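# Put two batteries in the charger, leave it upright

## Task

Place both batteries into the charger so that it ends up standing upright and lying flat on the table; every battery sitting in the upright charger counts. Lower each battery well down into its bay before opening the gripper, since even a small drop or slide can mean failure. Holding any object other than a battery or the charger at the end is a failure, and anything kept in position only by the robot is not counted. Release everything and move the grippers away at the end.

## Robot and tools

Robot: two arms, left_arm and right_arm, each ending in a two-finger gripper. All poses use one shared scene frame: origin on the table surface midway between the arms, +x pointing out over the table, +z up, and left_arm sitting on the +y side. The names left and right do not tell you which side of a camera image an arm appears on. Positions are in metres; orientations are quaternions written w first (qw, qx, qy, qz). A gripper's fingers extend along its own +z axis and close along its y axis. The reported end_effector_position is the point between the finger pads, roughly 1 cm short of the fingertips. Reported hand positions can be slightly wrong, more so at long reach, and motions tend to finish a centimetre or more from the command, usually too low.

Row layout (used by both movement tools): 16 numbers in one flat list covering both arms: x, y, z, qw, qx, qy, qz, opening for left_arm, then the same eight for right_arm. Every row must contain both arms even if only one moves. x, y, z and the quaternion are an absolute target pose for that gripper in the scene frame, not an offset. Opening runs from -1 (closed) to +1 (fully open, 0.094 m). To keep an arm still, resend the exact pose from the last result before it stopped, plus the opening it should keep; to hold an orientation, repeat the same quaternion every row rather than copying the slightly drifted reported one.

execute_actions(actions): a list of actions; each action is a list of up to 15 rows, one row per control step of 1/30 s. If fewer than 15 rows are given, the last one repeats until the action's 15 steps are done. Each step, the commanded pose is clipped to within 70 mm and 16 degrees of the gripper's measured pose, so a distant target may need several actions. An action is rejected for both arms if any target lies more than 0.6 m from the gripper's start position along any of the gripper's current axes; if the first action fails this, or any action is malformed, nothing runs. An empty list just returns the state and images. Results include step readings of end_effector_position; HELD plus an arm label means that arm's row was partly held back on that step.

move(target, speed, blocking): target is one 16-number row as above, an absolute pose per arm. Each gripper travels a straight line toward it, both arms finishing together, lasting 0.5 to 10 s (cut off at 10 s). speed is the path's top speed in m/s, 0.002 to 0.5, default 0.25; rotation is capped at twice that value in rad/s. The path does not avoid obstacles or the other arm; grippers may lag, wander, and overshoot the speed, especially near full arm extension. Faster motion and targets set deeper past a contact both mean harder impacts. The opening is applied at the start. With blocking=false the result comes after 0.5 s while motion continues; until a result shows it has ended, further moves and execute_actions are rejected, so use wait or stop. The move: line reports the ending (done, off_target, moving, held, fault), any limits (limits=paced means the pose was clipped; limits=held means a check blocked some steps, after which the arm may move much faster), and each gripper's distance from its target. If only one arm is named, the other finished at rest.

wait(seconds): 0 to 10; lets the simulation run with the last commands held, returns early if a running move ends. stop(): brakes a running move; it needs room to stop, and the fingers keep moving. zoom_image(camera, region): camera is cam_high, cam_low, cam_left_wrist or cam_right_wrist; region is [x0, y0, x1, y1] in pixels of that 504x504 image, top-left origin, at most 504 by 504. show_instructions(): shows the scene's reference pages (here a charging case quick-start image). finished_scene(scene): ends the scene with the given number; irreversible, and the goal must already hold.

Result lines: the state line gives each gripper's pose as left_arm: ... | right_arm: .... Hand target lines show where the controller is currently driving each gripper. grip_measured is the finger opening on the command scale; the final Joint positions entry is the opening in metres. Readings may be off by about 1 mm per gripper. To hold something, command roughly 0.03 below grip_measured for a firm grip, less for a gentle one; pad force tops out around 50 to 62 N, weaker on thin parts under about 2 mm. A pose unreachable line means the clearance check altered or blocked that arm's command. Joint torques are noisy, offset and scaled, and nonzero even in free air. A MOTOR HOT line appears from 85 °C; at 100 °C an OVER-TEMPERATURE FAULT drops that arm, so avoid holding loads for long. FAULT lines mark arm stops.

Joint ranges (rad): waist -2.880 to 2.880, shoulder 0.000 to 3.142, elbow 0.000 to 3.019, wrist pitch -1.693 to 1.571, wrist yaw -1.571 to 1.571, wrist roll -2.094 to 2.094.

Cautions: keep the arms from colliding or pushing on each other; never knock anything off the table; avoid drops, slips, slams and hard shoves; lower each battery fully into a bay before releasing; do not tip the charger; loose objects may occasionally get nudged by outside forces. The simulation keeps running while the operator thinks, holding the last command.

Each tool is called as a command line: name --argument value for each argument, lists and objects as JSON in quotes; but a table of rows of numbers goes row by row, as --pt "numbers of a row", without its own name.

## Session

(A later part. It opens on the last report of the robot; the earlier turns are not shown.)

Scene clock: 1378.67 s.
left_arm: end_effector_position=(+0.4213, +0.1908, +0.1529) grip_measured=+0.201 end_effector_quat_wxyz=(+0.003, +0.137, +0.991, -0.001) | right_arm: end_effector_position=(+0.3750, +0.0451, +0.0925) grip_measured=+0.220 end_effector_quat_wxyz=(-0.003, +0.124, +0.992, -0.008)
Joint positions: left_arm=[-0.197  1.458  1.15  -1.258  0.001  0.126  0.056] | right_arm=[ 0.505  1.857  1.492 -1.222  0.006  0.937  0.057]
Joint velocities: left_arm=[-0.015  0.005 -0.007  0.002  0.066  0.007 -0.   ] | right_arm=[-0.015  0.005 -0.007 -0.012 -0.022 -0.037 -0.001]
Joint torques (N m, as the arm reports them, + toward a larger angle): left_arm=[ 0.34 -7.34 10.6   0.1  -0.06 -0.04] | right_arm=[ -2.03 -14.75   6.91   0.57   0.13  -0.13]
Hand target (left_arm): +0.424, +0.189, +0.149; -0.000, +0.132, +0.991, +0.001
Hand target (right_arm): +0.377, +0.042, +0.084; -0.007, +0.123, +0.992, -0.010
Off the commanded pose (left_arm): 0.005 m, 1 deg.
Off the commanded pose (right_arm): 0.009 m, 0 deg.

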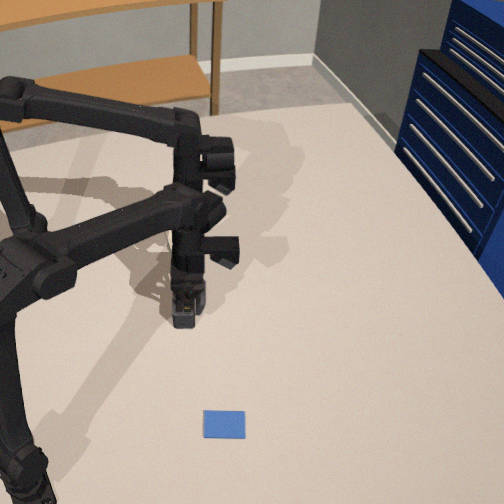

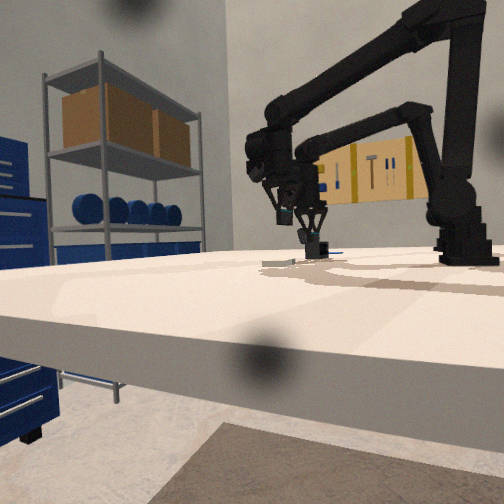

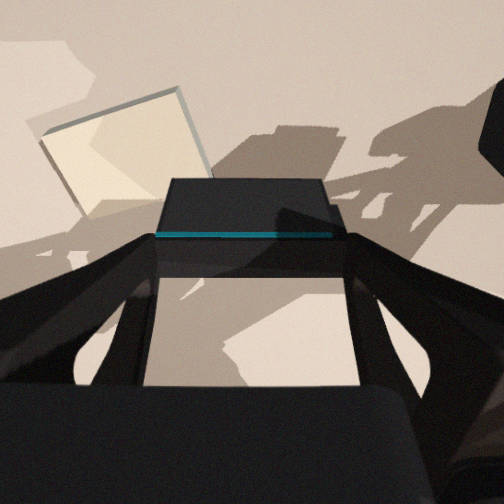

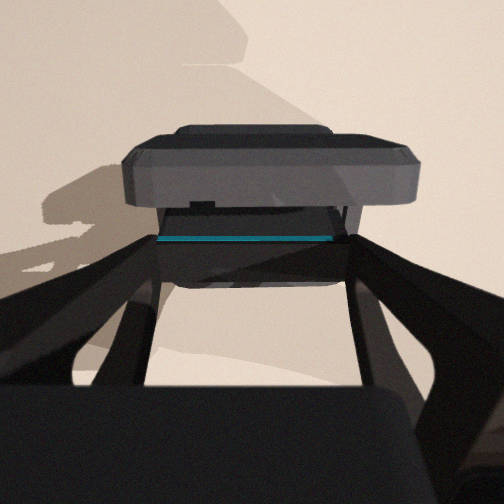

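execute_actions --actions '[[[0.4244,0.1892,0.149,0.0,0.1321,0.9912,0.001,0.165,0.37731,0.04239,0.08295,-0.00634,0.1224,0.9925,-0.01008,0.185],[0.4244,0.1892,0.149,0.0,0.1321,0.9912,0.001,0.165,0.37729,0.04238,0.0818,-0.00609,0.1224,0.9925,-0.00982,0.185],[0.4244,0.1892,0.149,0.0,0.1321,0.9912,0.001,0.165,0.37727,0.04236,0.08065,-0.00584,0.1224,0.9925,-0.00956,0.185],[0.4244,0.1892,0.149,0.0,0.1321,0.9912,0.001,0.165,0.37725,0.04234,0.0795,-0.00559,0.1224,0.9925,-0.0093,0.185],[0.4244,0.1892,0.149,0.0,0.1321,0.9912,0.001,0.165,0.37723,0.04232,0.07835,-0.00534,0.1224,0.9925,-0.00904,0.185],[0.4244,0.1892,0.149,0.0,0.1321,0.9912,0.001,0.165,0.3772,0.04231,0.0772,-0.0051,0.1224,0.9925,-0.00878,0.185],[0.4244,0.1892,0.149,0.0,0.1321,0.9912,0.001,0.165,0.37718,0.04229,0.07605,-0.00485,0.1224,0.9925,-0.00852,0.185],[0.4244,0.1892,0.149,0.0,0.1321,0.9912,0.001,0.165,0.37716,0.04227,0.0749,-0.0046,0.1224,0.9925,-0.00826,0.185],[0.4244,0.1892,0.149,0.0,0.1321,0.9912,0.001,0.165,0.37714,0.04226,0.07375,-0.00435,0.1224,0.9925,-0.008,0.185],[0.4244,0.1892,0.149,0.0,0.1321,0.9912,0.001,0.165,0.37712,0.04224,0.0726,-0.0041,0.1224,0.9925,-0.00774,0.185],[0.4244,0.1892,0.149,0.0,0.1321,0.9912,0.001,0.165,0.3771,0.04222,0.07145,-0.00385,0.1224,0.9925,-0.00748,0.185],[0.4244,0.1892,0.149,0.0,0.1321,0.9912,0.001,0.165,0.37708,0.0422,0.0703,-0.0036,0.1224,0.9925,-0.00722,0.185],[0.4244,0.1892,0.149,0.0,0.1321,0.9912,0.001,0.165,0.37706,0.04219,0.06915,-0.00335,0.1224,0.9925,-0.00696,0.185],[0.4244,0.1892,0.149,0.0,0.1321,0.9912,0.001,0.165,0.37704,0.04217,0.068,-0.00311,0.1224,0.9925,-0.0067,0.185],[0.4244,0.1892,0.149,0.0,0.1321,0.9912,0.001,0.165,0.37702,0.04215,0.06685,-0.00286,0.1224,0.9925,-0.00644,0.185]],[[0.4244,0.1892,0.149,0.0,0.1321,0.9912,0.001,0.165,0.377,0.04214,0.0662,-0.00272,0.1224,0.9925,-0.0063,0.185],[0.4244,0.1892,0.149,0.0,0.1321,0.9912,0.001,0.165,0.37699,0.04213,0.06555,-0.00257,0.1224,0.9925,-0.00615,0.185],[0.4244,0.1892,0.149,0.0,0.1321,0.9912,0.001,0.165,0.37698,0.04212,0.0649,-0.00243,0.1224,0.9925,-0.006,0.185],[0.4244,0.1892,0.149,0.0,0.1321,0.9912,0.001,0.165,0.37697,0.04211,0.06425,-0.00229,0.1224,0.9925,-0.00586,0.185],[0.4244,0.1892,0.149,0.0,0.1321,0.9912,0.001,0.165,0.37696,0.0421,0.0636,-0.00215,0.1224,0.9925,-0.00571,0.185],[0.4244,0.1892,0.149,0.0,0.1321,0.9912,0.001,0.165,0.37695,0.04209,0.06295,-0.00201,0.1224,0.9925,-0.00556,0.185],[0.4244,0.1892,0.149,0.0,0.1321,0.9912,0.001,0.165,0.37693,0.04208,0.0623,-0.00187,0.1224,0.9925,-0.00542,0.185],[0.4244,0.1892,0.149,0.0,0.1321,0.9912,0.001,0.165,0.37692,0.04207,0.06165,-0.00173,0.1224,0.9925,-0.00527,0.185],[0.4244,0.1892,0.149,0.0,0.1321,0.9912,0.001,0.165,0.37691,0.04206,0.061,-0.00159,0.1224,0.9925,-0.00512,0.185],[0.4244,0.1892,0.149,0.0,0.1321,0.9912,0.001,0.165,0.3769,0.04205,0.06035,-0.00145,0.1224,0.9925,-0.00498,0.185],[0.4244,0.1892,0.149,0.0,0.1321,0.9912,0.001,0.165,0.37689,0.04204,0.0597,-0.00131,0.1224,0.9925,-0.00483,0.185],[0.4244,0.1892,0.149,0.0,0.1321,0.9912,0.001,0.165,0.37688,0.04204,0.05905,-0.00117,0.1224,0.9925,-0.00468,0.185],[0.4244,0.1892,0.149,0.0,0.1321,0.9912,0.001,0.165,0.37687,0.04203,0.0584,-0.00107,0.1224,0.9925,-0.00458,0.185],[0.4244,0.1892,0.149,0.0,0.1321,0.9912,0.001,0.165,0.37687,0.04203,0.05775,-0.00107,0.1224,0.9925,-0.00458,0.185],[0.4244,0.1892,0.149,0.0,0.1321,0.9912,0.001,0.165,0.37687,0.04203,0.0571,-0.00107,0.1224,0.9925,-0.00458,0.185]]]'

Scene clock: 1406.07 s.
left_arm: end_effector_position=(+0.4213, +0.1908, +0.1529) grip_measured=+0.201 end_effector_quat_wxyz=(+0.003, +0.137, +0.991, -0.001) | right_arm: end_effector_position=(+0.3756, +0.0451, +0.0713) grip_measured=+0.220 end_effector_quat_wxyz=(+0.004, +0.124, +0.992, -0.001)
Joint positions: left_arm=[-0.197  1.458  1.15  -1.258  0.001  0.126  0.056] | right_arm=[ 0.504  1.867  1.448 -1.147  0.006  0.937  0.057]
Joint velocities: left_arm=[-0.005 -0.015  0.012 -0.002 -0.007  0.007 -0.   ] | right_arm=[-0.015  0.005 -0.032  0.037 -0.051  0.051  0.   ]
Joint torques (N m, as the arm reports them, + toward a larger angle): left_arm=[ 0.38 -7.37 10.6   0.11 -0.05 -0.04] | right_arm=[ -2.02 -14.     6.61   0.8    0.12  -0.14]
Hand target (left_arm): +0.424, +0.189, +0.149; -0.000, +0.132, +0.991, +0.001
Hand target (right_arm): +0.377, +0.042, +0.057; -0.001, +0.122, +0.992, -0.005
Off the commanded pose (left_arm): 0.005 m, 1 deg.
Off the commanded pose (right_arm): 0.015 m, 1 deg.
Step readings (end_effector_position; steps 1 to 15: 1st action; 16 to 30: 2nd action):
0: left_arm (+0.4213, +0.1908, +0.1529) | right_arm (+0.3750, +0.0451, +0.0925)
1: left_arm (+0.4213, +0.1908, +0.1529) | right_arm (+0.3750, +0.0451, +0.0925)
2: left_arm (+0.4213, +0.1908, +0.1529) | right_arm (+0.3753, +0.0454, +0.0925)
4: left_arm (+0.4213, +0.1908, +0.1529) | right_arm (+0.3758, +0.0455, +0.0922)
8: left_arm (+0.4213, +0.1908, +0.1529) | right_arm (+0.3758, +0.0452, +0.0892)
15: left_arm (+0.4213, +0.1908, +0.1529) | right_arm (+0.3756, +0.0451, +0.0827)
16: left_arm (+0.4213, +0.1908, +0.1529) | right_arm (+0.3757, +0.0451, +0.0817)
17: left_arm (+0.4213, +0.1908, +0.1529) | right_arm (+0.3757, +0.0451, +0.0806)
19: left_arm (+0.4213, +0.1908, +0.1529) | right_arm (+0.3756, +0.0451, +0.0787)
23: left_arm (+0.4213, +0.1908, +0.1529) | right_arm (+0.3756, +0.0450, +0.0754)
30: end_effector_position above

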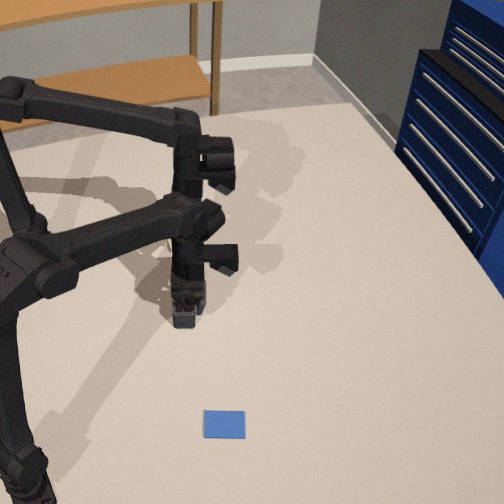

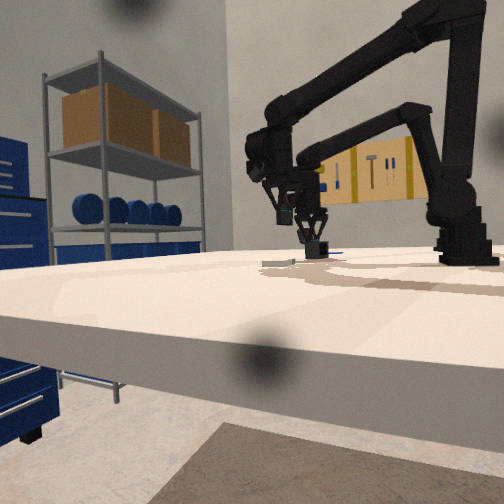

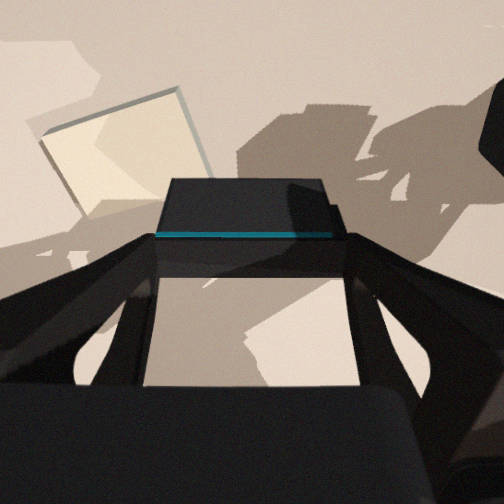

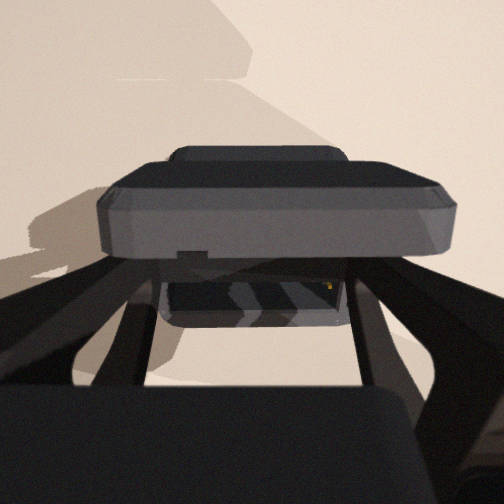

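execute_actions --actions '[]'

zoom_image --camera "cam_low" --region '[280, 200, 350, 270]'

Scene clock: 1407.77 s.
left_arm: end_effector_position=(+0.4213, +0.1908, +0.1529) grip_measured=+0.201 end_effector_quat_wxyz=(+0.003, +0.137, +0.991, -0.001) | right_arm: end_effector_position=(+0.3757, +0.0451, +0.0700) grip_measured=+0.220 end_effector_quat_wxyz=(+0.004, +0.124, +0.992, -0.001)
Joint positions: left_arm=[-0.197  1.458  1.15  -1.258  0.001  0.126  0.056] | right_arm=[ 0.504  1.869  1.446 -1.144  0.006  0.937  0.057]
Joint velocities: left_arm=[-0.005 -0.005  0.007 -0.022 -0.037  0.007  0.001] | right_arm=[-0.024  0.005  0.002 -0.002  0.095 -0.051  0.   ]
Joint torques (N m, as the arm reports them, + toward a larger angle): left_arm=[ 0.35 -7.38 10.59  0.1  -0.06 -0.03] | right_arm=[ -1.97 -14.34   6.54   0.86   0.12  -0.14]
Hand target (left_arm): +0.424, +0.189, +0.149; -0.000, +0.132, +0.991, +0.001
Hand target (right_arm): +0.377, +0.042, +0.057; -0.001, +0.122, +0.992, -0.005
Off the commanded pose (left_arm): 0.005 m, 1 deg.
Off the commanded pose (right_arm): 0.013 m, 1 deg.

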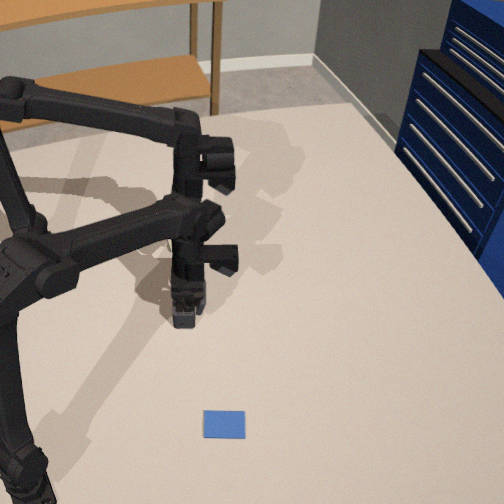

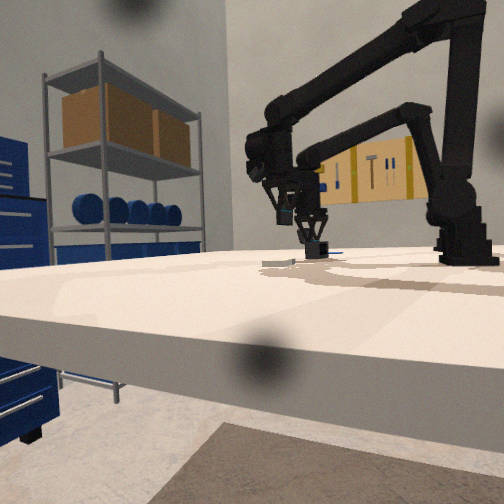

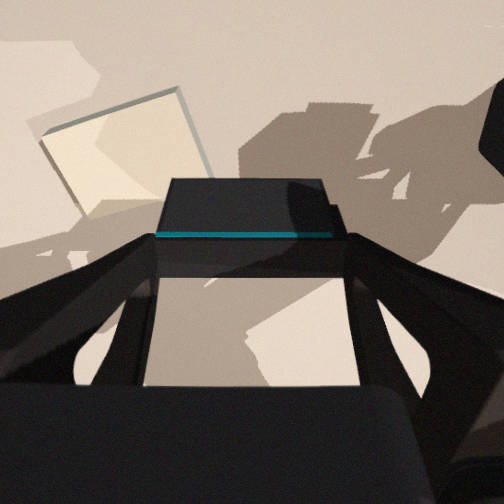

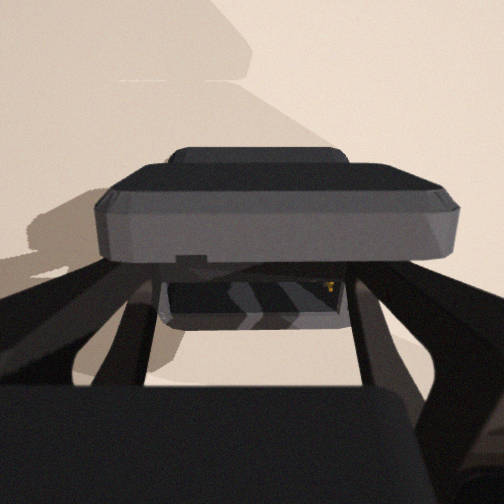

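Region (280, 200, 350, 270) of cam_low's 504x504 image, scaled by 7.200, with more detail than that image has.

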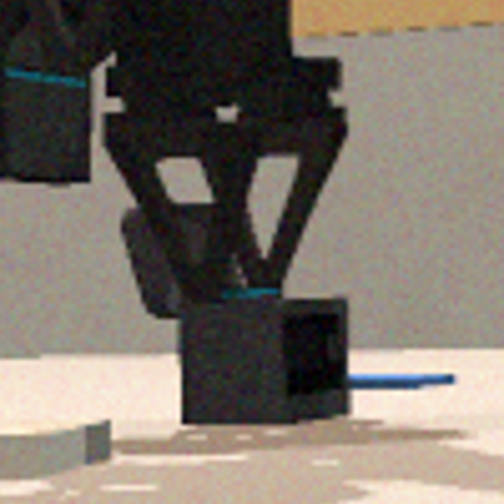

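execute_actions --actions '[[[0.4244,0.1892,0.149,0.0,0.1321,0.9912,0.001,0.165,0.37673,0.04191,0.0563,-0.00176,0.1224,0.9925,-0.0053,0.185],[0.4244,0.1892,0.149,0.0,0.1321,0.9912,0.001,0.165,0.37659,0.0418,0.0555,-0.00245,0.1224,0.9925,-0.00602,0.185],[0.4244,0.1892,0.149,0.0,0.1321,0.9912,0.001,0.165,0.37645,0.04168,0.0546,-0.00314,0.1224,0.9925,-0.00674,0.185],[0.4244,0.1892,0.149,0.0,0.1321,0.9912,0.001,0.165,0.37631,0.04157,0.0538,-0.00383,0.1224,0.9925,-0.00746,0.185],[0.4244,0.1892,0.149,0.0,0.1321,0.9912,0.001,0.165,0.37617,0.04145,0.053,-0.00452,0.1224,0.9925,-0.00818,0.185],[0.4244,0.1892,0.149,0.0,0.1321,0.9912,0.001,0.165,0.37603,0.04134,0.0522,-0.00521,0.1224,0.9925,-0.0089,0.185],[0.4244,0.1892,0.149,0.0,0.1321,0.9912,0.001,0.165,0.37589,0.04122,0.0513,-0.0059,0.1224,0.9925,-0.00962,0.185],[0.4244,0.1892,0.149,0.0,0.1321,0.9912,0.001,0.165,0.37575,0.04111,0.0505,-0.00659,0.1224,0.9925,-0.01034,0.185],[0.4244,0.1892,0.149,0.0,0.1321,0.9912,0.001,0.165,0.37561,0.04099,0.0497,-0.00728,0.1224,0.9925,-0.01106,0.185],[0.4244,0.1892,0.149,0.0,0.1321,0.9912,0.001,0.165,0.37547,0.04088,0.0489,-0.00797,0.1224,0.9925,-0.01178,0.185]]]'

Scene clock: 1418.47 s.
left_arm: end_effector_position=(+0.4213, +0.1908, +0.1529) grip_measured=+0.201 end_effector_quat_wxyz=(+0.003, +0.137, +0.991, -0.001) | right_arm: end_effector_position=(+0.3756, +0.0451, +0.0696) grip_measured=+0.220 end_effector_quat_wxyz=(+0.003, +0.124, +0.992, -0.001)
Joint positions: left_arm=[-0.197  1.458  1.15  -1.258  0.001  0.126  0.056] | right_arm=[ 0.504  1.87   1.446 -1.144  0.006  0.937  0.057]
Joint velocities: left_arm=[ 0.005 -0.005 -0.007 -0.002 -0.051  0.066  0.001] | right_arm=[-0.015 -0.015 -0.002 -0.002  0.051 -0.066  0.   ]
Joint torques (N m, as the arm reports them, + toward a larger angle): left_arm=[ 0.27 -7.43 10.62  0.1  -0.06 -0.04] | right_arm=[ -1.95 -13.39   6.58   0.65   0.13  -0.14]
Hand target (left_arm): +0.424, +0.189, +0.149; -0.000, +0.132, +0.991, +0.001
Hand target (right_arm): +0.375, +0.041, +0.049; -0.008, +0.123, +0.992, -0.012
Off the commanded pose (left_arm): 0.005 m, 1 deg.
Off the commanded pose (right_arm): 0.021 m, 2 deg.
Step readings (end_effector_position):
0: left_arm (+0.4213, +0.1908, +0.1529) | right_arm (+0.3757, +0.0451, +0.0700)
1: left_arm (+0.4213, +0.1908, +0.1529) | right_arm (+0.3757, +0.0451, +0.0700)
2: left_arm (+0.4213, +0.1908, +0.1529) | right_arm (+0.3757, +0.0451, +0.0700)
4: left_arm (+0.4213, +0.1908, +0.1529) | right_arm (+0.3756, +0.0451, +0.0698)
8: left_arm (+0.4213, +0.1908, +0.1529) | right_arm (+0.3756, +0.0451, +0.0698)
15: end_effector_position above

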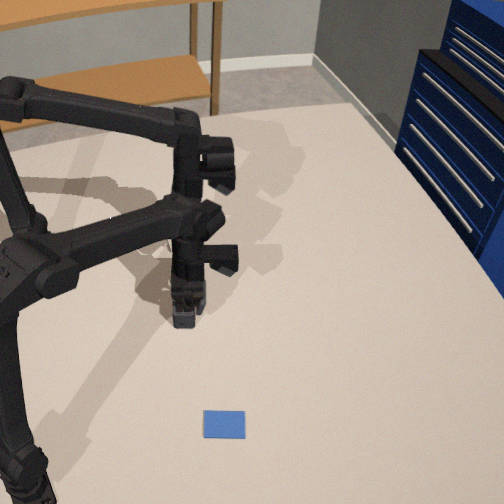

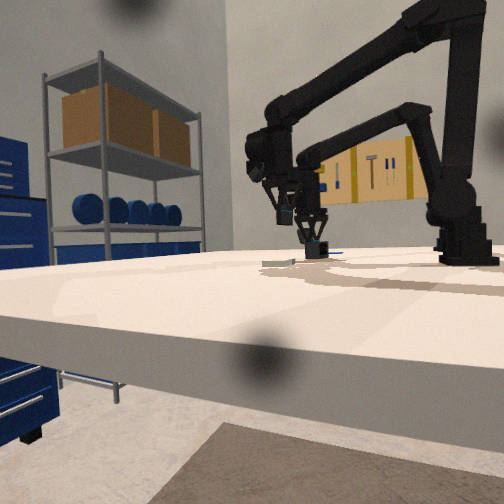

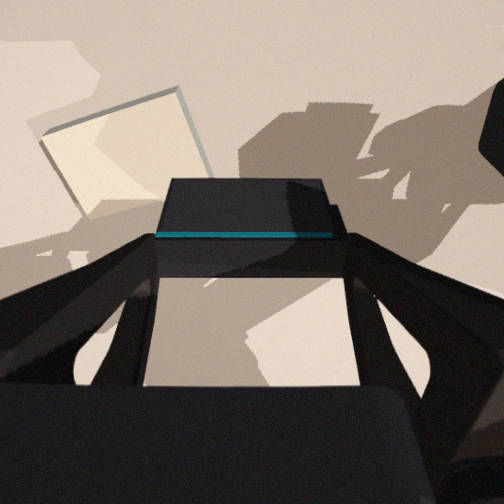

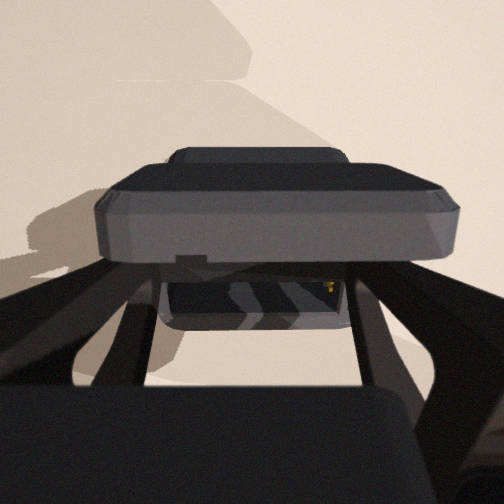

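zoom_image --camera "cam_left_wrist" --region '[140, 165, 360, 295]'

zoom_image --camera "cam_low" --region '[255, 180, 325, 250]'

Region (140, 165, 360, 295) of cam_left_wrist's 504x504 image, scaled by 2.291, with more detail than that image has; it fills the top 298 rows of this view, and the rest is white.

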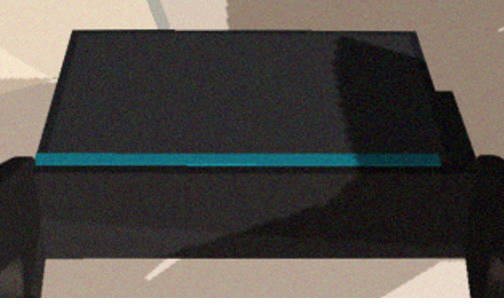

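Region (255, 180, 325, 250) of cam_low's 504x504 image, scaled by 7.200, with more detail than that image has.

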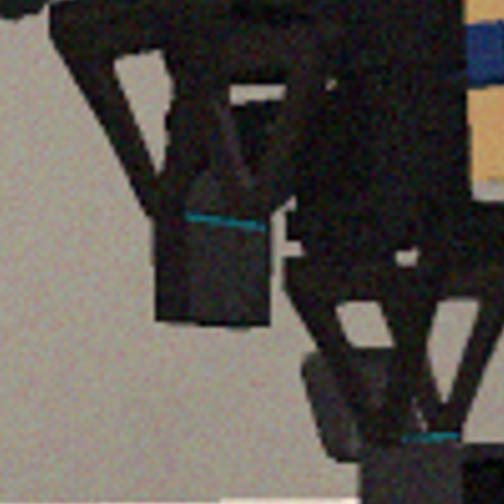

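zoom_image --camera "cam_low" --region '[270, 202, 300, 232]'

Region (270, 202, 300, 232) of cam_low's 504x504 image, scaled by 16.800, with more detail than that image has.

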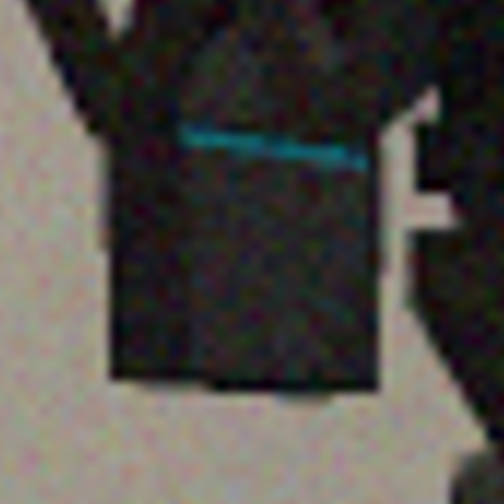

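execute_actions --actions '[[[0.4244,0.1892,0.149,0.0,0.1321,0.9912,0.001,0.165,0.3755,0.04194,0.0541,-0.00523,0.1228,0.9924,-0.00909,0.185],[0.4244,0.1892,0.149,0.0,0.1321,0.9912,0.001,0.165,0.37554,0.04299,0.05925,-0.00249,0.1232,0.9924,-0.00639,0.185],[0.4244,0.1892,0.149,0.0,0.1321,0.9912,0.001,0.165,0.37557,0.04405,0.0644,0.00026,0.1236,0.9923,-0.0037,0.185],[0.4244,0.1892,0.149,0.0,0.1321,0.9912,0.001,0.165,0.3756,0.0451,0.0696,0.003,0.124,0.9923,-0.001,0.185],[0.4244,0.1892,0.149,0.0,0.1321,0.9912,0.001,0.165,0.3756,0.0451,0.0696,0.003,0.124,0.9923,-0.001,0.225],[0.4244,0.1892,0.149,0.0,0.1321,0.9912,0.001,0.165,0.3756,0.0451,0.0696,0.003,0.124,0.9923,-0.001,0.265],[0.4244,0.1892,0.149,0.0,0.1321,0.9912,0.001,0.165,0.3756,0.0451,0.0696,0.003,0.124,0.9923,-0.001,0.305],[0.4244,0.1892,0.149,0.0,0.1321,0.9912,0.001,0.165,0.3756,0.0451,0.0696,0.003,0.124,0.9923,-0.001,0.345],[0.4244,0.1892,0.149,0.0,0.1321,0.9912,0.001,0.165,0.3756,0.0451,0.07054,0.00359,0.124,0.9923,-0.00039,0.385],[0.4244,0.1892,0.149,0.0,0.1321,0.9912,0.001,0.165,0.3756,0.0451,0.07149,0.00417,0.124,0.9923,0.00023,0.425],[0.4244,0.1892,0.149,0.0,0.1321,0.9912,0.001,0.165,0.3756,0.0451,0.07243,0.00476,0.124,0.9923,0.00084,0.465],[0.4244,0.1892,0.149,0.0,0.1321,0.9912,0.001,0.165,0.3756,0.0451,0.07337,0.00534,0.124,0.9923,0.00146,0.5],[0.4244,0.1892,0.149,0.0,0.1321,0.9912,0.001,0.165,0.3756,0.0451,0.07431,0.00593,0.124,0.9923,0.00207,0.5],[0.4244,0.1892,0.149,0.0,0.1321,0.9912,0.001,0.165,0.3756,0.0451,0.07526,0.00651,0.124,0.9923,0.00269,0.5],[0.4244,0.1892,0.149,0.0,0.1321,0.9912,0.001,0.165,0.3756,0.0451,0.0762,0.0071,0.124,0.9923,0.0033,0.5]],[[0.4244,0.1892,0.149,0.0,0.1321,0.9912,0.001,0.165,0.37568,0.04517,0.07859,0.00859,0.124,0.9922,0.00486,0.5],[0.4244,0.1892,0.149,0.0,0.1321,0.9912,0.001,0.165,0.37576,0.04523,0.08097,0.01009,0.124,0.9922,0.00642,0.5],[0.4244,0.1892,0.149,0.0,0.1321,0.9912,0.001,0.165,0.37584,0.0453,0.08336,0.01158,0.124,0.9922,0.00798,0.5],[0.4244,0.1892,0.149,0.0,0.1321,0.9912,0.001,0.165,0.37592,0.04537,0.08575,0.01307,0.124,0.9922,0.00954,0.5],[0.4244,0.1892,0.149,0.0,0.1321,0.9912,0.001,0.165,0.376,0.04543,0.08813,0.01457,0.124,0.9921,0.0111,0.5],[0.4244,0.1892,0.149,0.0,0.1321,0.9912,0.001,0.165,0.37608,0.0455,0.09052,0.01606,0.124,0.9921,0.01266,0.5],[0.4244,0.1892,0.149,0.0,0.1321,0.9912,0.001,0.165,0.37616,0.04557,0.09291,0.01755,0.124,0.992,0.01422,0.5],[0.4244,0.1892,0.149,0.0,0.1321,0.9912,0.001,0.165,0.37624,0.04563,0.09529,0.01905,0.124,0.992,0.01578,0.5],[0.4244,0.1892,0.149,0.0,0.1321,0.9912,0.001,0.165,0.37632,0.0457,0.09768,0.02054,0.124,0.9919,0.01734,0.5],[0.4244,0.1892,0.149,0.0,0.1321,0.9912,0.001,0.165,0.3764,0.04577,0.10007,0.02203,0.124,0.9919,0.0189,0.5],[0.4244,0.1892,0.149,0.0,0.1321,0.9912,0.001,0.165,0.37648,0.04583,0.10245,0.02353,0.124,0.9918,0.02046,0.5],[0.4244,0.1892,0.149,0.0,0.1321,0.9912,0.001,0.165,0.37656,0.0459,0.10484,0.02502,0.124,0.9917,0.02202,0.5],[0.4244,0.1892,0.149,0.0,0.1321,0.9912,0.001,0.165,0.37664,0.04597,0.10723,0.02651,0.124,0.9917,0.02358,0.5],[0.4244,0.1892,0.149,0.0,0.1321,0.9912,0.001,0.165,0.37672,0.04603,0.10961,0.02801,0.124,0.9916,0.02514,0.5],[0.4244,0.1892,0.149,0.0,0.1321,0.9912,0.001,0.165,0.3768,0.0461,0.112,0.0295,0.124,0.9915,0.0267,0.5]],[[0.42433,0.18873,0.14889,0.0,0.1321,0.9912,0.001,0.165,0.3763,0.04572,0.11327,0.0295,0.124,0.9915,0.0267,0.5],[0.42411,0.18731,0.14857,-0.00005,0.132,0.9912,0.00103,0.165,0.37488,0.04456,0.11454,0.0295,0.124,0.9915,0.0267,0.5],[0.42376,0.18496,0.14805,-0.00011,0.1318,0.9913,0.00106,0.165,0.37256,0.04263,0.11581,0.0295,0.124,0.9915,0.0267,0.5],[0.42325,0.18173,0.14731,-0.00019,0.1316,0.9913,0.0011,0.165,0.36936,0.0399,0.11708,0.0295,0.1241,0.9915,0.0267,0.5],[0.42256,0.17763,0.14639,-0.0003,0.1313,0.9913,0.00115,0.165,0.36534,0.03641,0.11835,0.0295,0.1243,0.9915,0.0267,0.5],[0.42168,0.17271,0.14528,-0.00043,0.131,0.9914,0.00122,0.165,0.3606,0.03214,0.11962,0.0295,0.1246,0.9914,0.0267,0.5],[0.42059,0.16705,0.14399,-0.00058,0.1306,0.9914,0.0013,0.165,0.3552,0.02711,0.12089,0.0295,0.1251,0.9914,0.0267,0.5],[0.41927,0.16071,0.14255,-0.00074,0.1302,0.9915,0.00138,0.165,0.34923,0.02132,0.12216,0.0295,0.1258,0.9913,0.0267,0.5],[0.41771,0.15377,0.14096,-0.00093,0.1298,0.9915,0.00147,0.165,0.34278,0.01482,0.12343,0.0296,0.1268,0.9912,0.0266,0.5],[0.41588,0.1463,0.13925,-0.00113,0.1293,0.9916,0.00158,0.165,0.33595,0.00765,0.1247,0.0296,0.1281,0.991,0.0266,0.5],[0.4138,0.13842,0.13743,-0.00133,0.1287,0.9917,0.00168,0.165,0.32882,-0.00015,0.12597,0.0296,0.1297,0.9908,0.0266,0.5],[0.41144,0.13019,0.13553,-0.00155,0.1282,0.9917,0.00179,0.165,0.32148,-0.0085,0.12724,0.0297,0.1318,0.9905,0.0265,0.5],[0.40883,0.12174,0.13355,-0.00178,0.1276,0.9918,0.00191,0.165,0.31402,-0.0173,0.12851,0.0298,0.1343,0.9901,0.0265,0.5],[0.40597,0.11315,0.13154,-0.00201,0.127,0.9919,0.00203,0.165,0.30649,-0.02647,0.12978,0.0298,0.1371,0.9898,0.0264,0.5],[0.40289,0.10453,0.1295,-0.00225,0.1264,0.992,0.00215,0.165,0.29898,-0.0359,0.13105,0.0299,0.1404,0.9893,0.0263,0.5]],[[0.39962,0.09599,0.12746,-0.00249,0.1258,0.9921,0.00227,0.165,0.29155,-0.04546,0.13232,0.03,0.144,0.9888,0.0262,0.5],[0.3962,0.08761,0.12545,-0.00272,0.1252,0.9921,0.00239,0.165,0.28425,-0.05505,0.13359,0.0301,0.1479,0.9882,0.0262,0.5],[0.39268,0.07949,0.12347,-0.00295,0.1246,0.9922,0.00251,0.165,0.27716,-0.06451,0.13486,0.0302,0.152,0.9876,0.0261,0.5],[0.38911,0.07171,0.12157,-0.00317,0.1241,0.9923,0.00262,0.165,0.27032,-0.07373,0.13613,0.0303,0.1564,0.9869,0.026,0.5],[0.38555,0.06436,0.11975,-0.00338,0.1236,0.9923,0.00273,0.165,0.2638,-0.0826,0.1374,0.0305,0.1608,0.9862,0.0259,0.5],[0.38208,0.05751,0.11804,-0.00357,0.123,0.9924,0.00283,0.165,0.25766,-0.09098,0.13867,0.0306,0.1652,0.9855,0.0258,0.5],[0.37874,0.05121,0.11645,-0.00376,0.1226,0.9924,0.00292,0.165,0.25194,-0.09877,0.13994,0.0307,0.1695,0.9847,0.0257,0.5],[0.37561,0.04554,0.11501,-0.00392,0.1222,0.9925,0.003,0.165,0.24672,-0.10587,0.14121,0.0308,0.1736,0.984,0.0256,0.5],[0.37276,0.04053,0.11372,-0.00407,0.1218,0.9925,0.00308,0.165,0.24204,-0.1122,0.14248,0.0309,0.1774,0.9833,0.0255,0.5],[0.37022,0.03623,0.11261,-0.0042,0.1215,0.9926,0.00315,0.165,0.23798,-0.11767,0.14375,0.031,0.1808,0.9827,0.0254,0.5],[0.36808,0.03266,0.11169,-0.00431,0.1212,0.9926,0.0032,0.165,0.23457,-0.12223,0.1448,0.0311,0.1838,0.9822,0.0253,0.5],[0.36636,0.02987,0.11095,-0.00439,0.121,0.9926,0.00324,0.165,0.23187,-0.12583,0.1456,0.0311,0.1861,0.9817,0.0253,0.5],[0.3651,0.02785,0.11043,-0.00445,0.1208,0.9927,0.00327,0.165,0.22992,-0.12842,0.1462,0.0312,0.1878,0.9814,0.0252,0.5],[0.36433,0.02664,0.11011,-0.00449,0.1207,0.9927,0.00329,0.165,0.22873,-0.12999,0.1465,0.0312,0.1889,0.9812,0.0252,0.5],[0.36408,0.02624,0.11,-0.0045,0.1207,0.9927,0.0033,0.165,0.22833,-0.13051,0.1466,0.0312,0.1893,0.9811,0.0252,0.5]]]'

Scene clock: 1531.17 s.
left_arm: end_effector_position=(+0.3595, +0.0303, +0.1143) grip_measured=+0.201 end_effector_quat_wxyz=(-0.010, +0.147, +0.989, +0.003) | right_arm: end_effector_position=(+0.2343, -0.1230, +0.1514) grip_measured=+0.499 end_effector_quat_wxyz=(+0.042, +0.184, +0.981, +0.035)
Joint positions: left_arm=[-0.618  1.507  1.096 -1.18   0.002 -0.274  0.056] | right_arm=[ 0.384  1.183  0.889 -1.166  0.006  0.937  0.07 ]
Joint velocities: left_arm=[-0.142  0.024  0.007  0.027 -0.007 -0.242 -0.   ] | right_arm=[-0.083 -0.249 -0.12  -0.12  -0.022 -0.022  0.   ]
Joint torques (N m, as the arm reports them, + toward a larger angle): left_arm=[ 0.35 -7.74 10.22  0.46  0.09 -0.06] | right_arm=[-1.71 -5.94  6.94  0.23  0.2   0.01]
Hand target (left_arm): +0.363, +0.026, +0.110; -0.007, +0.121, +0.993, +0.002
Hand target (right_arm): +0.228, -0.130, +0.145; +0.032, +0.189, +0.981, +0.025
Off the commanded pose (left_arm): 0.008 m, 3 deg.
Off the commanded pose (right_arm): 0.011 m, 2 deg.
Step readings (end_effector_position; steps 1 to 15: 1st action; 16 to 30: 2nd action; 31 to 45: 3rd action; 46 to 60: 4th action):
0: left_arm (+0.4213, +0.1908, +0.1529) | right_arm (+0.3756, +0.0451, +0.0696)
1: left_arm (+0.4213, +0.1908, +0.1529) | right_arm (+0.3756, +0.0451, +0.0696)
2: left_arm (+0.4213, +0.1908, +0.1529) | right_arm (+0.3756, +0.0451, +0.0696)
4: left_arm (+0.4213, +0.1908, +0.1529) | right_arm (+0.3756, +0.0451, +0.0696)
8: left_arm (+0.4213, +0.1908, +0.1529) | right_arm (+0.3756, +0.0451, +0.0698)
15: left_arm (+0.4213, +0.1908, +0.1529) | right_arm (+0.3757, +0.0451, +0.0700)
16: left_arm (+0.4213, +0.1908, +0.1529) | right_arm (+0.3757, +0.0451, +0.0702)
17: left_arm (+0.4213, +0.1908, +0.1529) | right_arm (+0.3757, +0.0451, +0.0706)
19: left_arm (+0.4213, +0.1908, +0.1529) | right_arm (+0.3759, +0.0453, +0.0724)
23: left_arm (+0.4213, +0.1908, +0.1529) | right_arm (+0.3765, +0.0458, +0.0808)
30: left_arm (+0.4213, +0.1908, +0.1529) | right_arm (+0.3778, +0.0469, +0.1035)
31: left_arm (+0.4213, +0.1908, +0.1529) | right_arm (+0.3779, +0.0470, +0.1064)
32: left_arm (+0.4213, +0.1908, +0.1529) | right_arm (+0.3779, +0.0470, +0.1090)
34: left_arm (+0.4213, +0.1902, +0.1529) | right_arm (+0.3776, +0.0467, +0.1135)
38: left_arm (+0.4185, +0.1813, +0.1511) | right_arm (+0.3633, +0.0349, +0.1164)
45: left_arm (+0.4038, +0.1288, +0.1392) | right_arm (+0.3092, -0.0133, +0.1185)
46: left_arm (+0.4008, +0.1192, +0.1371) | right_arm (+0.3015, -0.0220, +0.1204)
47: left_arm (+0.3975, +0.1100, +0.1348) | right_arm (+0.2941, -0.0312, +0.1223)
49: left_arm (+0.3907, +0.0918, +0.1304) | right_arm (+0.2809, -0.0499, +0.1276)
53: left_arm (+0.3762, +0.0604, +0.1222) | right_arm (+0.2596, -0.0853, +0.1385)
60: end_effector_position above

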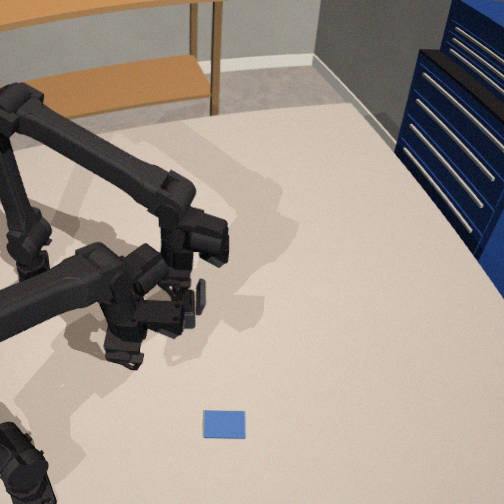

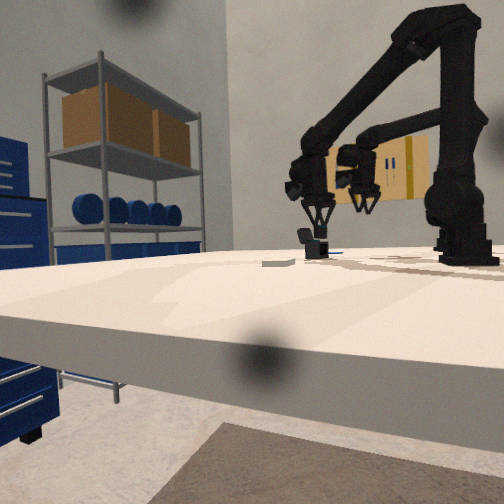

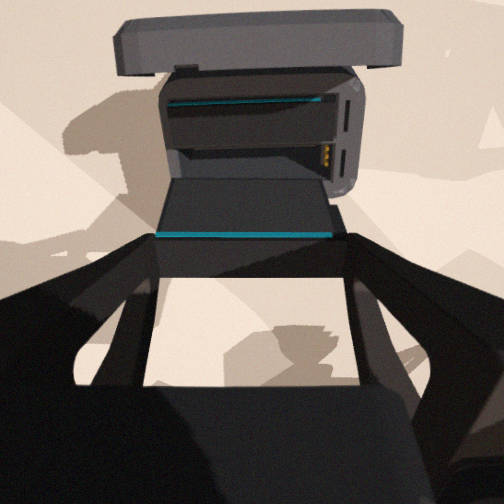

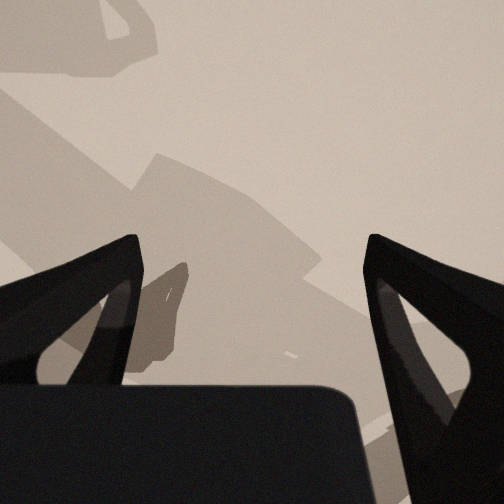

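The rear battery is seated. Let me get the settled state.

execute_actions --actions '[]'

zoom_image --camera "cam_left_wrist" --region '[140, 60, 380, 250]'

Scene clock: 1532.87 s.
left_arm: end_effector_position=(+0.3587, +0.0286, +0.1137) grip_measured=+0.201 end_effector_quat_wxyz=(-0.009, +0.129, +0.992, +0.003) | right_arm: end_effector_position=(+0.2325, -0.1253, +0.1522) grip_measured=+0.499 end_effector_quat_wxyz=(+0.042, +0.185, +0.981, +0.035)
Joint positions: left_arm=[-0.622  1.508  1.095 -1.178  0.002 -0.315  0.056] | right_arm=[ 0.381  1.175  0.884 -1.171  0.006  0.937  0.07 ]
Joint velocities: left_arm=[ 0.024 -0.005 -0.017 -0.007 -0.081  0.037 -0.001] | right_arm=[-0.015 -0.015 -0.007 -0.007 -0.007  0.022 -0.   ]
Joint torques (N m, as the arm reports them, + toward a larger angle): left_arm=[ 0.74 -7.73 10.11  0.35  0.09 -0.04] | right_arm=[-1.8  -6.27  6.83  0.15  0.21  0.02]
Hand target (left_arm): +0.363, +0.027, +0.110; -0.007, +0.121, +0.993, +0.002
Hand target (right_arm): +0.228, -0.130, +0.145; +0.032, +0.189, +0.981, +0.025
Off the commanded pose (left_arm): 0.007 m, 1 deg.
Off the commanded pose (right_arm): 0.009 m, 2 deg.

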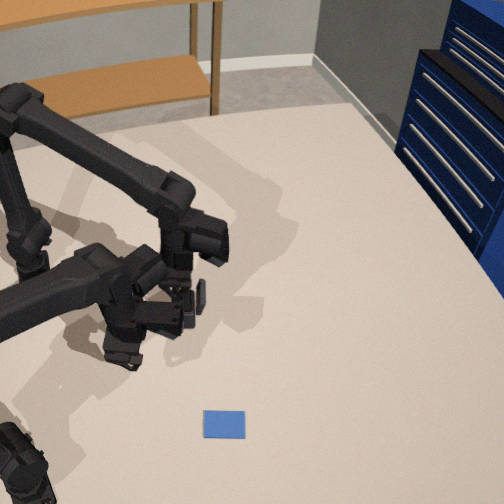

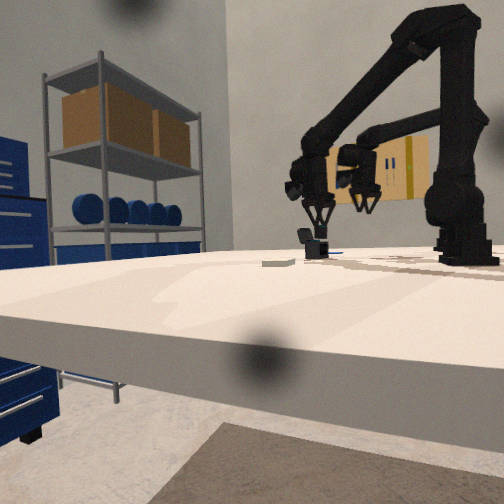

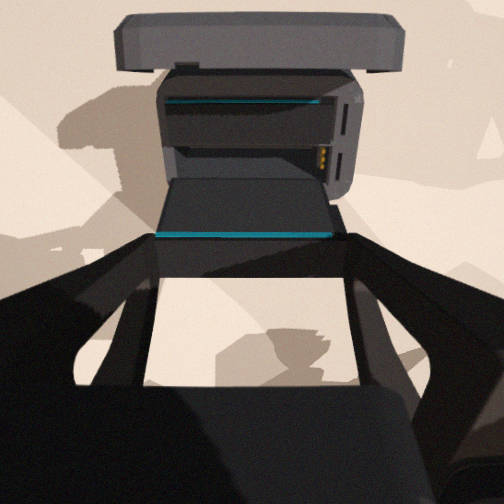

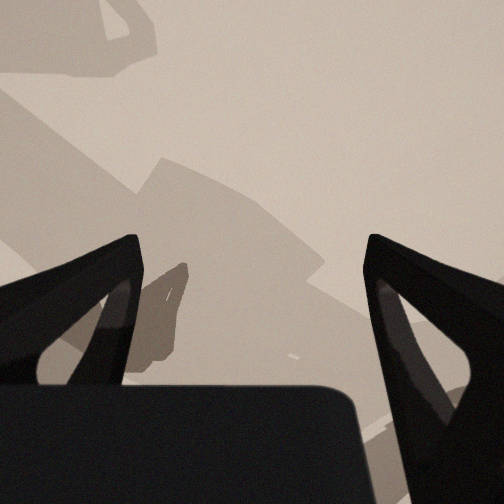

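Region (140, 60, 380, 250) of cam_left_wrist's 504x504 image, scaled by 2.100, with more detail than that image has; it fills the top 399 rows of this view, and the rest is white.

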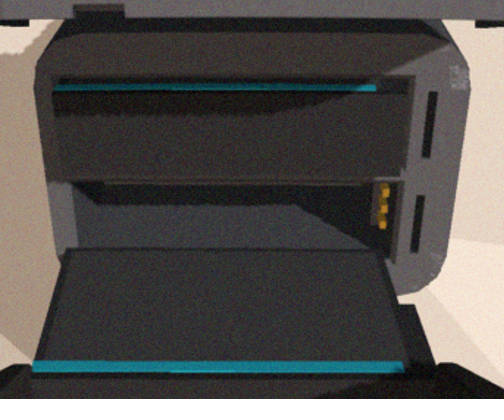

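zoom_image --camera "cam_left_wrist" --region '[290, 95, 390, 195]'

zoom_image --camera "cam_left_wrist" --region '[140, 95, 240, 195]'

zoom_image --camera "cam_low" --region '[290, 210, 345, 265]'

Region (290, 95, 390, 195) of cam_left_wrist's 504x504 image, scaled by 5.040, with more detail than that image has.

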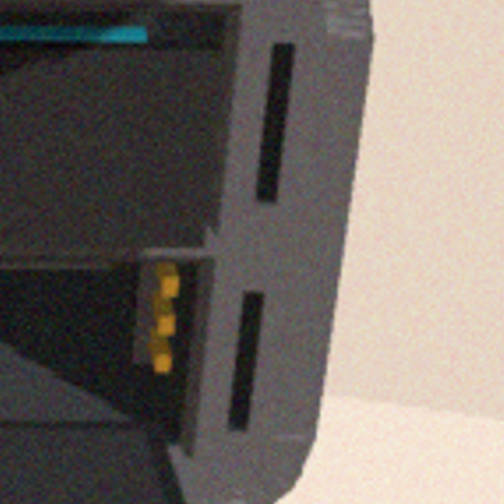

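Region (140, 95, 240, 195) of cam_left_wrist's 504x504 image, scaled by 5.040, with more detail than that image has.

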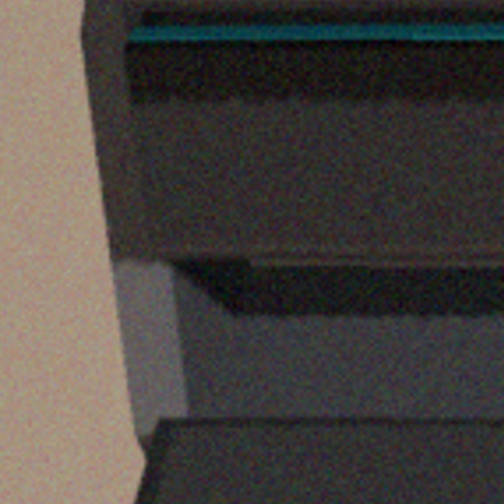

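Region (290, 210, 345, 265) of cam_low's 504x504 image, scaled by 9.164, with more detail than that image has.

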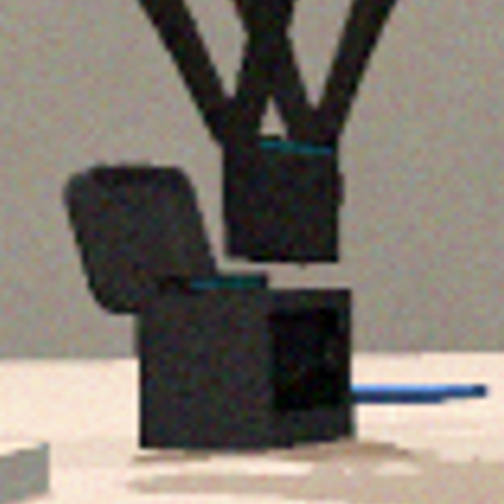

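zoom_image --camera "cam_low" --region '[305, 220, 335, 250]'

zoom_image --camera "cam_high" --region '[150, 260, 230, 340]'

Region (305, 220, 335, 250) of cam_low's 504x504 image, scaled by 16.800, with more detail than that image has.

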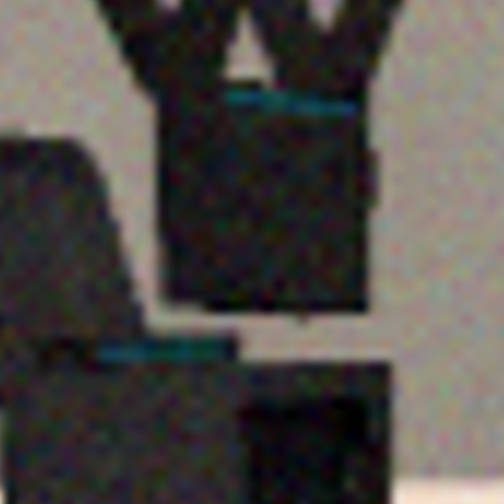

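Region (150, 260, 230, 340) of cam_high's 504x504 image, scaled by 6.300, with more detail than that image has.

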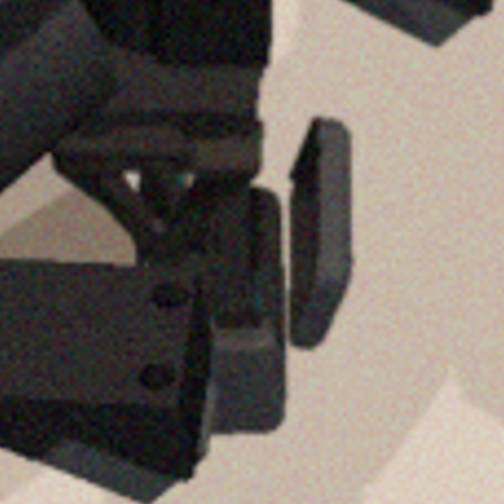

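execute_actions --actions '[[[0.36456,0.02624,0.10942,-0.00401,0.12063,0.9927,0.00306,0.165,0.2325,-0.1253,0.1522,0.042,0.185,0.981,0.035,0.5],[0.36504,0.02624,0.10883,-0.00353,0.12056,0.9927,0.00283,0.165,0.2325,-0.1253,0.1522,0.042,0.185,0.981,0.035,0.5],[0.36552,0.02625,0.10825,-0.00304,0.12049,0.9927,0.00259,0.165,0.2325,-0.1253,0.1522,0.042,0.185,0.981,0.035,0.5],[0.366,0.02625,0.10767,-0.00255,0.12042,0.9927,0.00235,0.165,0.2325,-0.1253,0.1522,0.042,0.185,0.981,0.035,0.5],[0.36648,0.02625,0.10708,-0.00207,0.12035,0.9927,0.00212,0.165,0.2325,-0.1253,0.1522,0.042,0.185,0.981,0.035,0.5],[0.36696,0.02625,0.1065,-0.00158,0.12028,0.9927,0.00188,0.165,0.2325,-0.1253,0.1522,0.042,0.185,0.981,0.035,0.5],[0.36743,0.02625,0.10592,-0.00109,0.12021,0.9927,0.00164,0.165,0.2325,-0.1253,0.1522,0.042,0.185,0.981,0.035,0.5],[0.36791,0.02625,0.10533,-0.00061,0.12014,0.9928,0.00141,0.165,0.2325,-0.1253,0.1522,0.042,0.185,0.981,0.035,0.5],[0.36839,0.02626,0.10475,-0.00012,0.12007,0.9928,0.00117,0.165,0.2325,-0.1253,0.1522,0.042,0.185,0.981,0.035,0.5],[0.36887,0.02626,0.10417,0.00037,0.12,0.9928,0.00093,0.165,0.2325,-0.1253,0.1522,0.042,0.185,0.981,0.035,0.5],[0.36935,0.02626,0.10358,0.00085,0.11993,0.9928,0.0007,0.165,0.2325,-0.1253,0.1522,0.042,0.185,0.981,0.035,0.5],[0.36983,0.02626,0.103,0.00134,0.11986,0.9928,0.00046,0.165,0.2325,-0.1253,0.1522,0.042,0.185,0.981,0.035,0.5]]]'

Scene clock: 1586.53 s.
left_arm: end_effector_position=(+0.3637, +0.0257, +0.1079) grip_measured=+0.201 end_effector_quat_wxyz=(-0.001, +0.129, +0.992, -0.000) | right_arm: end_effector_position=(+0.2325, -0.1253, +0.1522) grip_measured=+0.499 end_effector_quat_wxyz=(+0.042, +0.185, +0.981, +0.035)
Joint positions: left_arm=[-0.622  1.518  1.09  -1.144  0.001 -0.316  0.056] | right_arm=[ 0.381  1.175  0.884 -1.171  0.006  0.937  0.07 ]
Joint velocities: left_arm=[-0.015  0.024 -0.022  0.007  0.066 -0.037 -0.   ] | right_arm=[-0.015  0.005 -0.012  0.012  0.022 -0.007  0.   ]
Joint torques (N m, as the arm reports them, + toward a larger angle): left_arm=[ 1.15 -7.93 10.06  0.37 -0.11  0.  ] | right_arm=[-1.59 -6.77  7.68  0.44  0.17 -0.04]
Hand target (left_arm): +0.370, +0.026, +0.103; +0.001, +0.120, +0.993, +0.001
Hand target (right_arm): +0.232, -0.125, +0.152; +0.042, +0.185, +0.981, +0.035
Off the commanded pose (left_arm): 0.008 m, 1 deg.
Off the commanded pose (right_arm): 0.000 m, 0 deg.
Step readings (end_effector_position):
0: left_arm (+0.3587, +0.0286, +0.1137) | right_arm (+0.2325, -0.1253, +0.1522)
1: left_arm (+0.3589, +0.0286, +0.1137) | right_arm (+0.2325, -0.1253, +0.1522)
2: left_arm (+0.3594, +0.0284, +0.1137) | right_arm (+0.2325, -0.1253, +0.1522)
4: left_arm (+0.3606, +0.0277, +0.1137) | right_arm (+0.2325, -0.1253, +0.1522)
8: left_arm (+0.3627, +0.0263, +0.1129) | right_arm (+0.2325, -0.1253, +0.1522)
15: end_effector_position above

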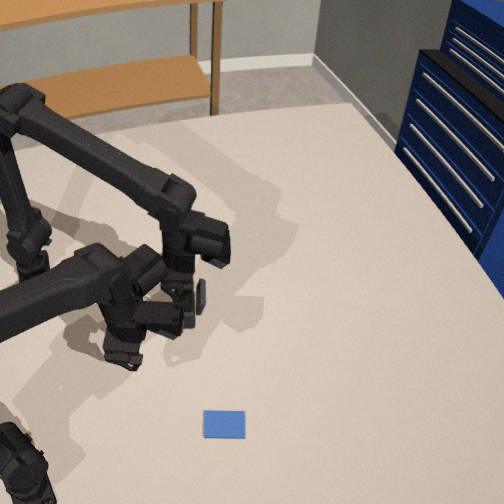

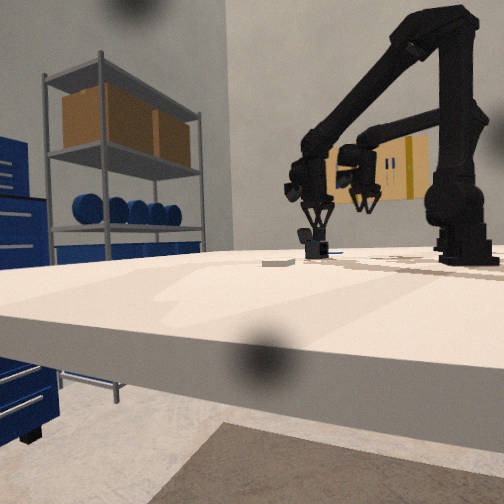

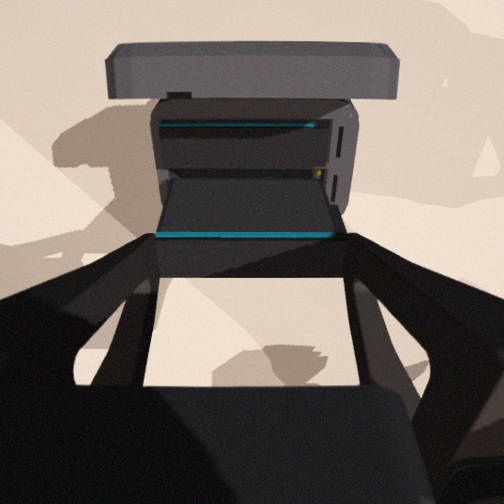

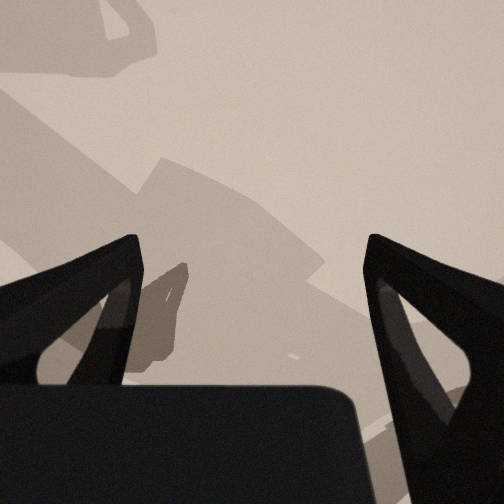

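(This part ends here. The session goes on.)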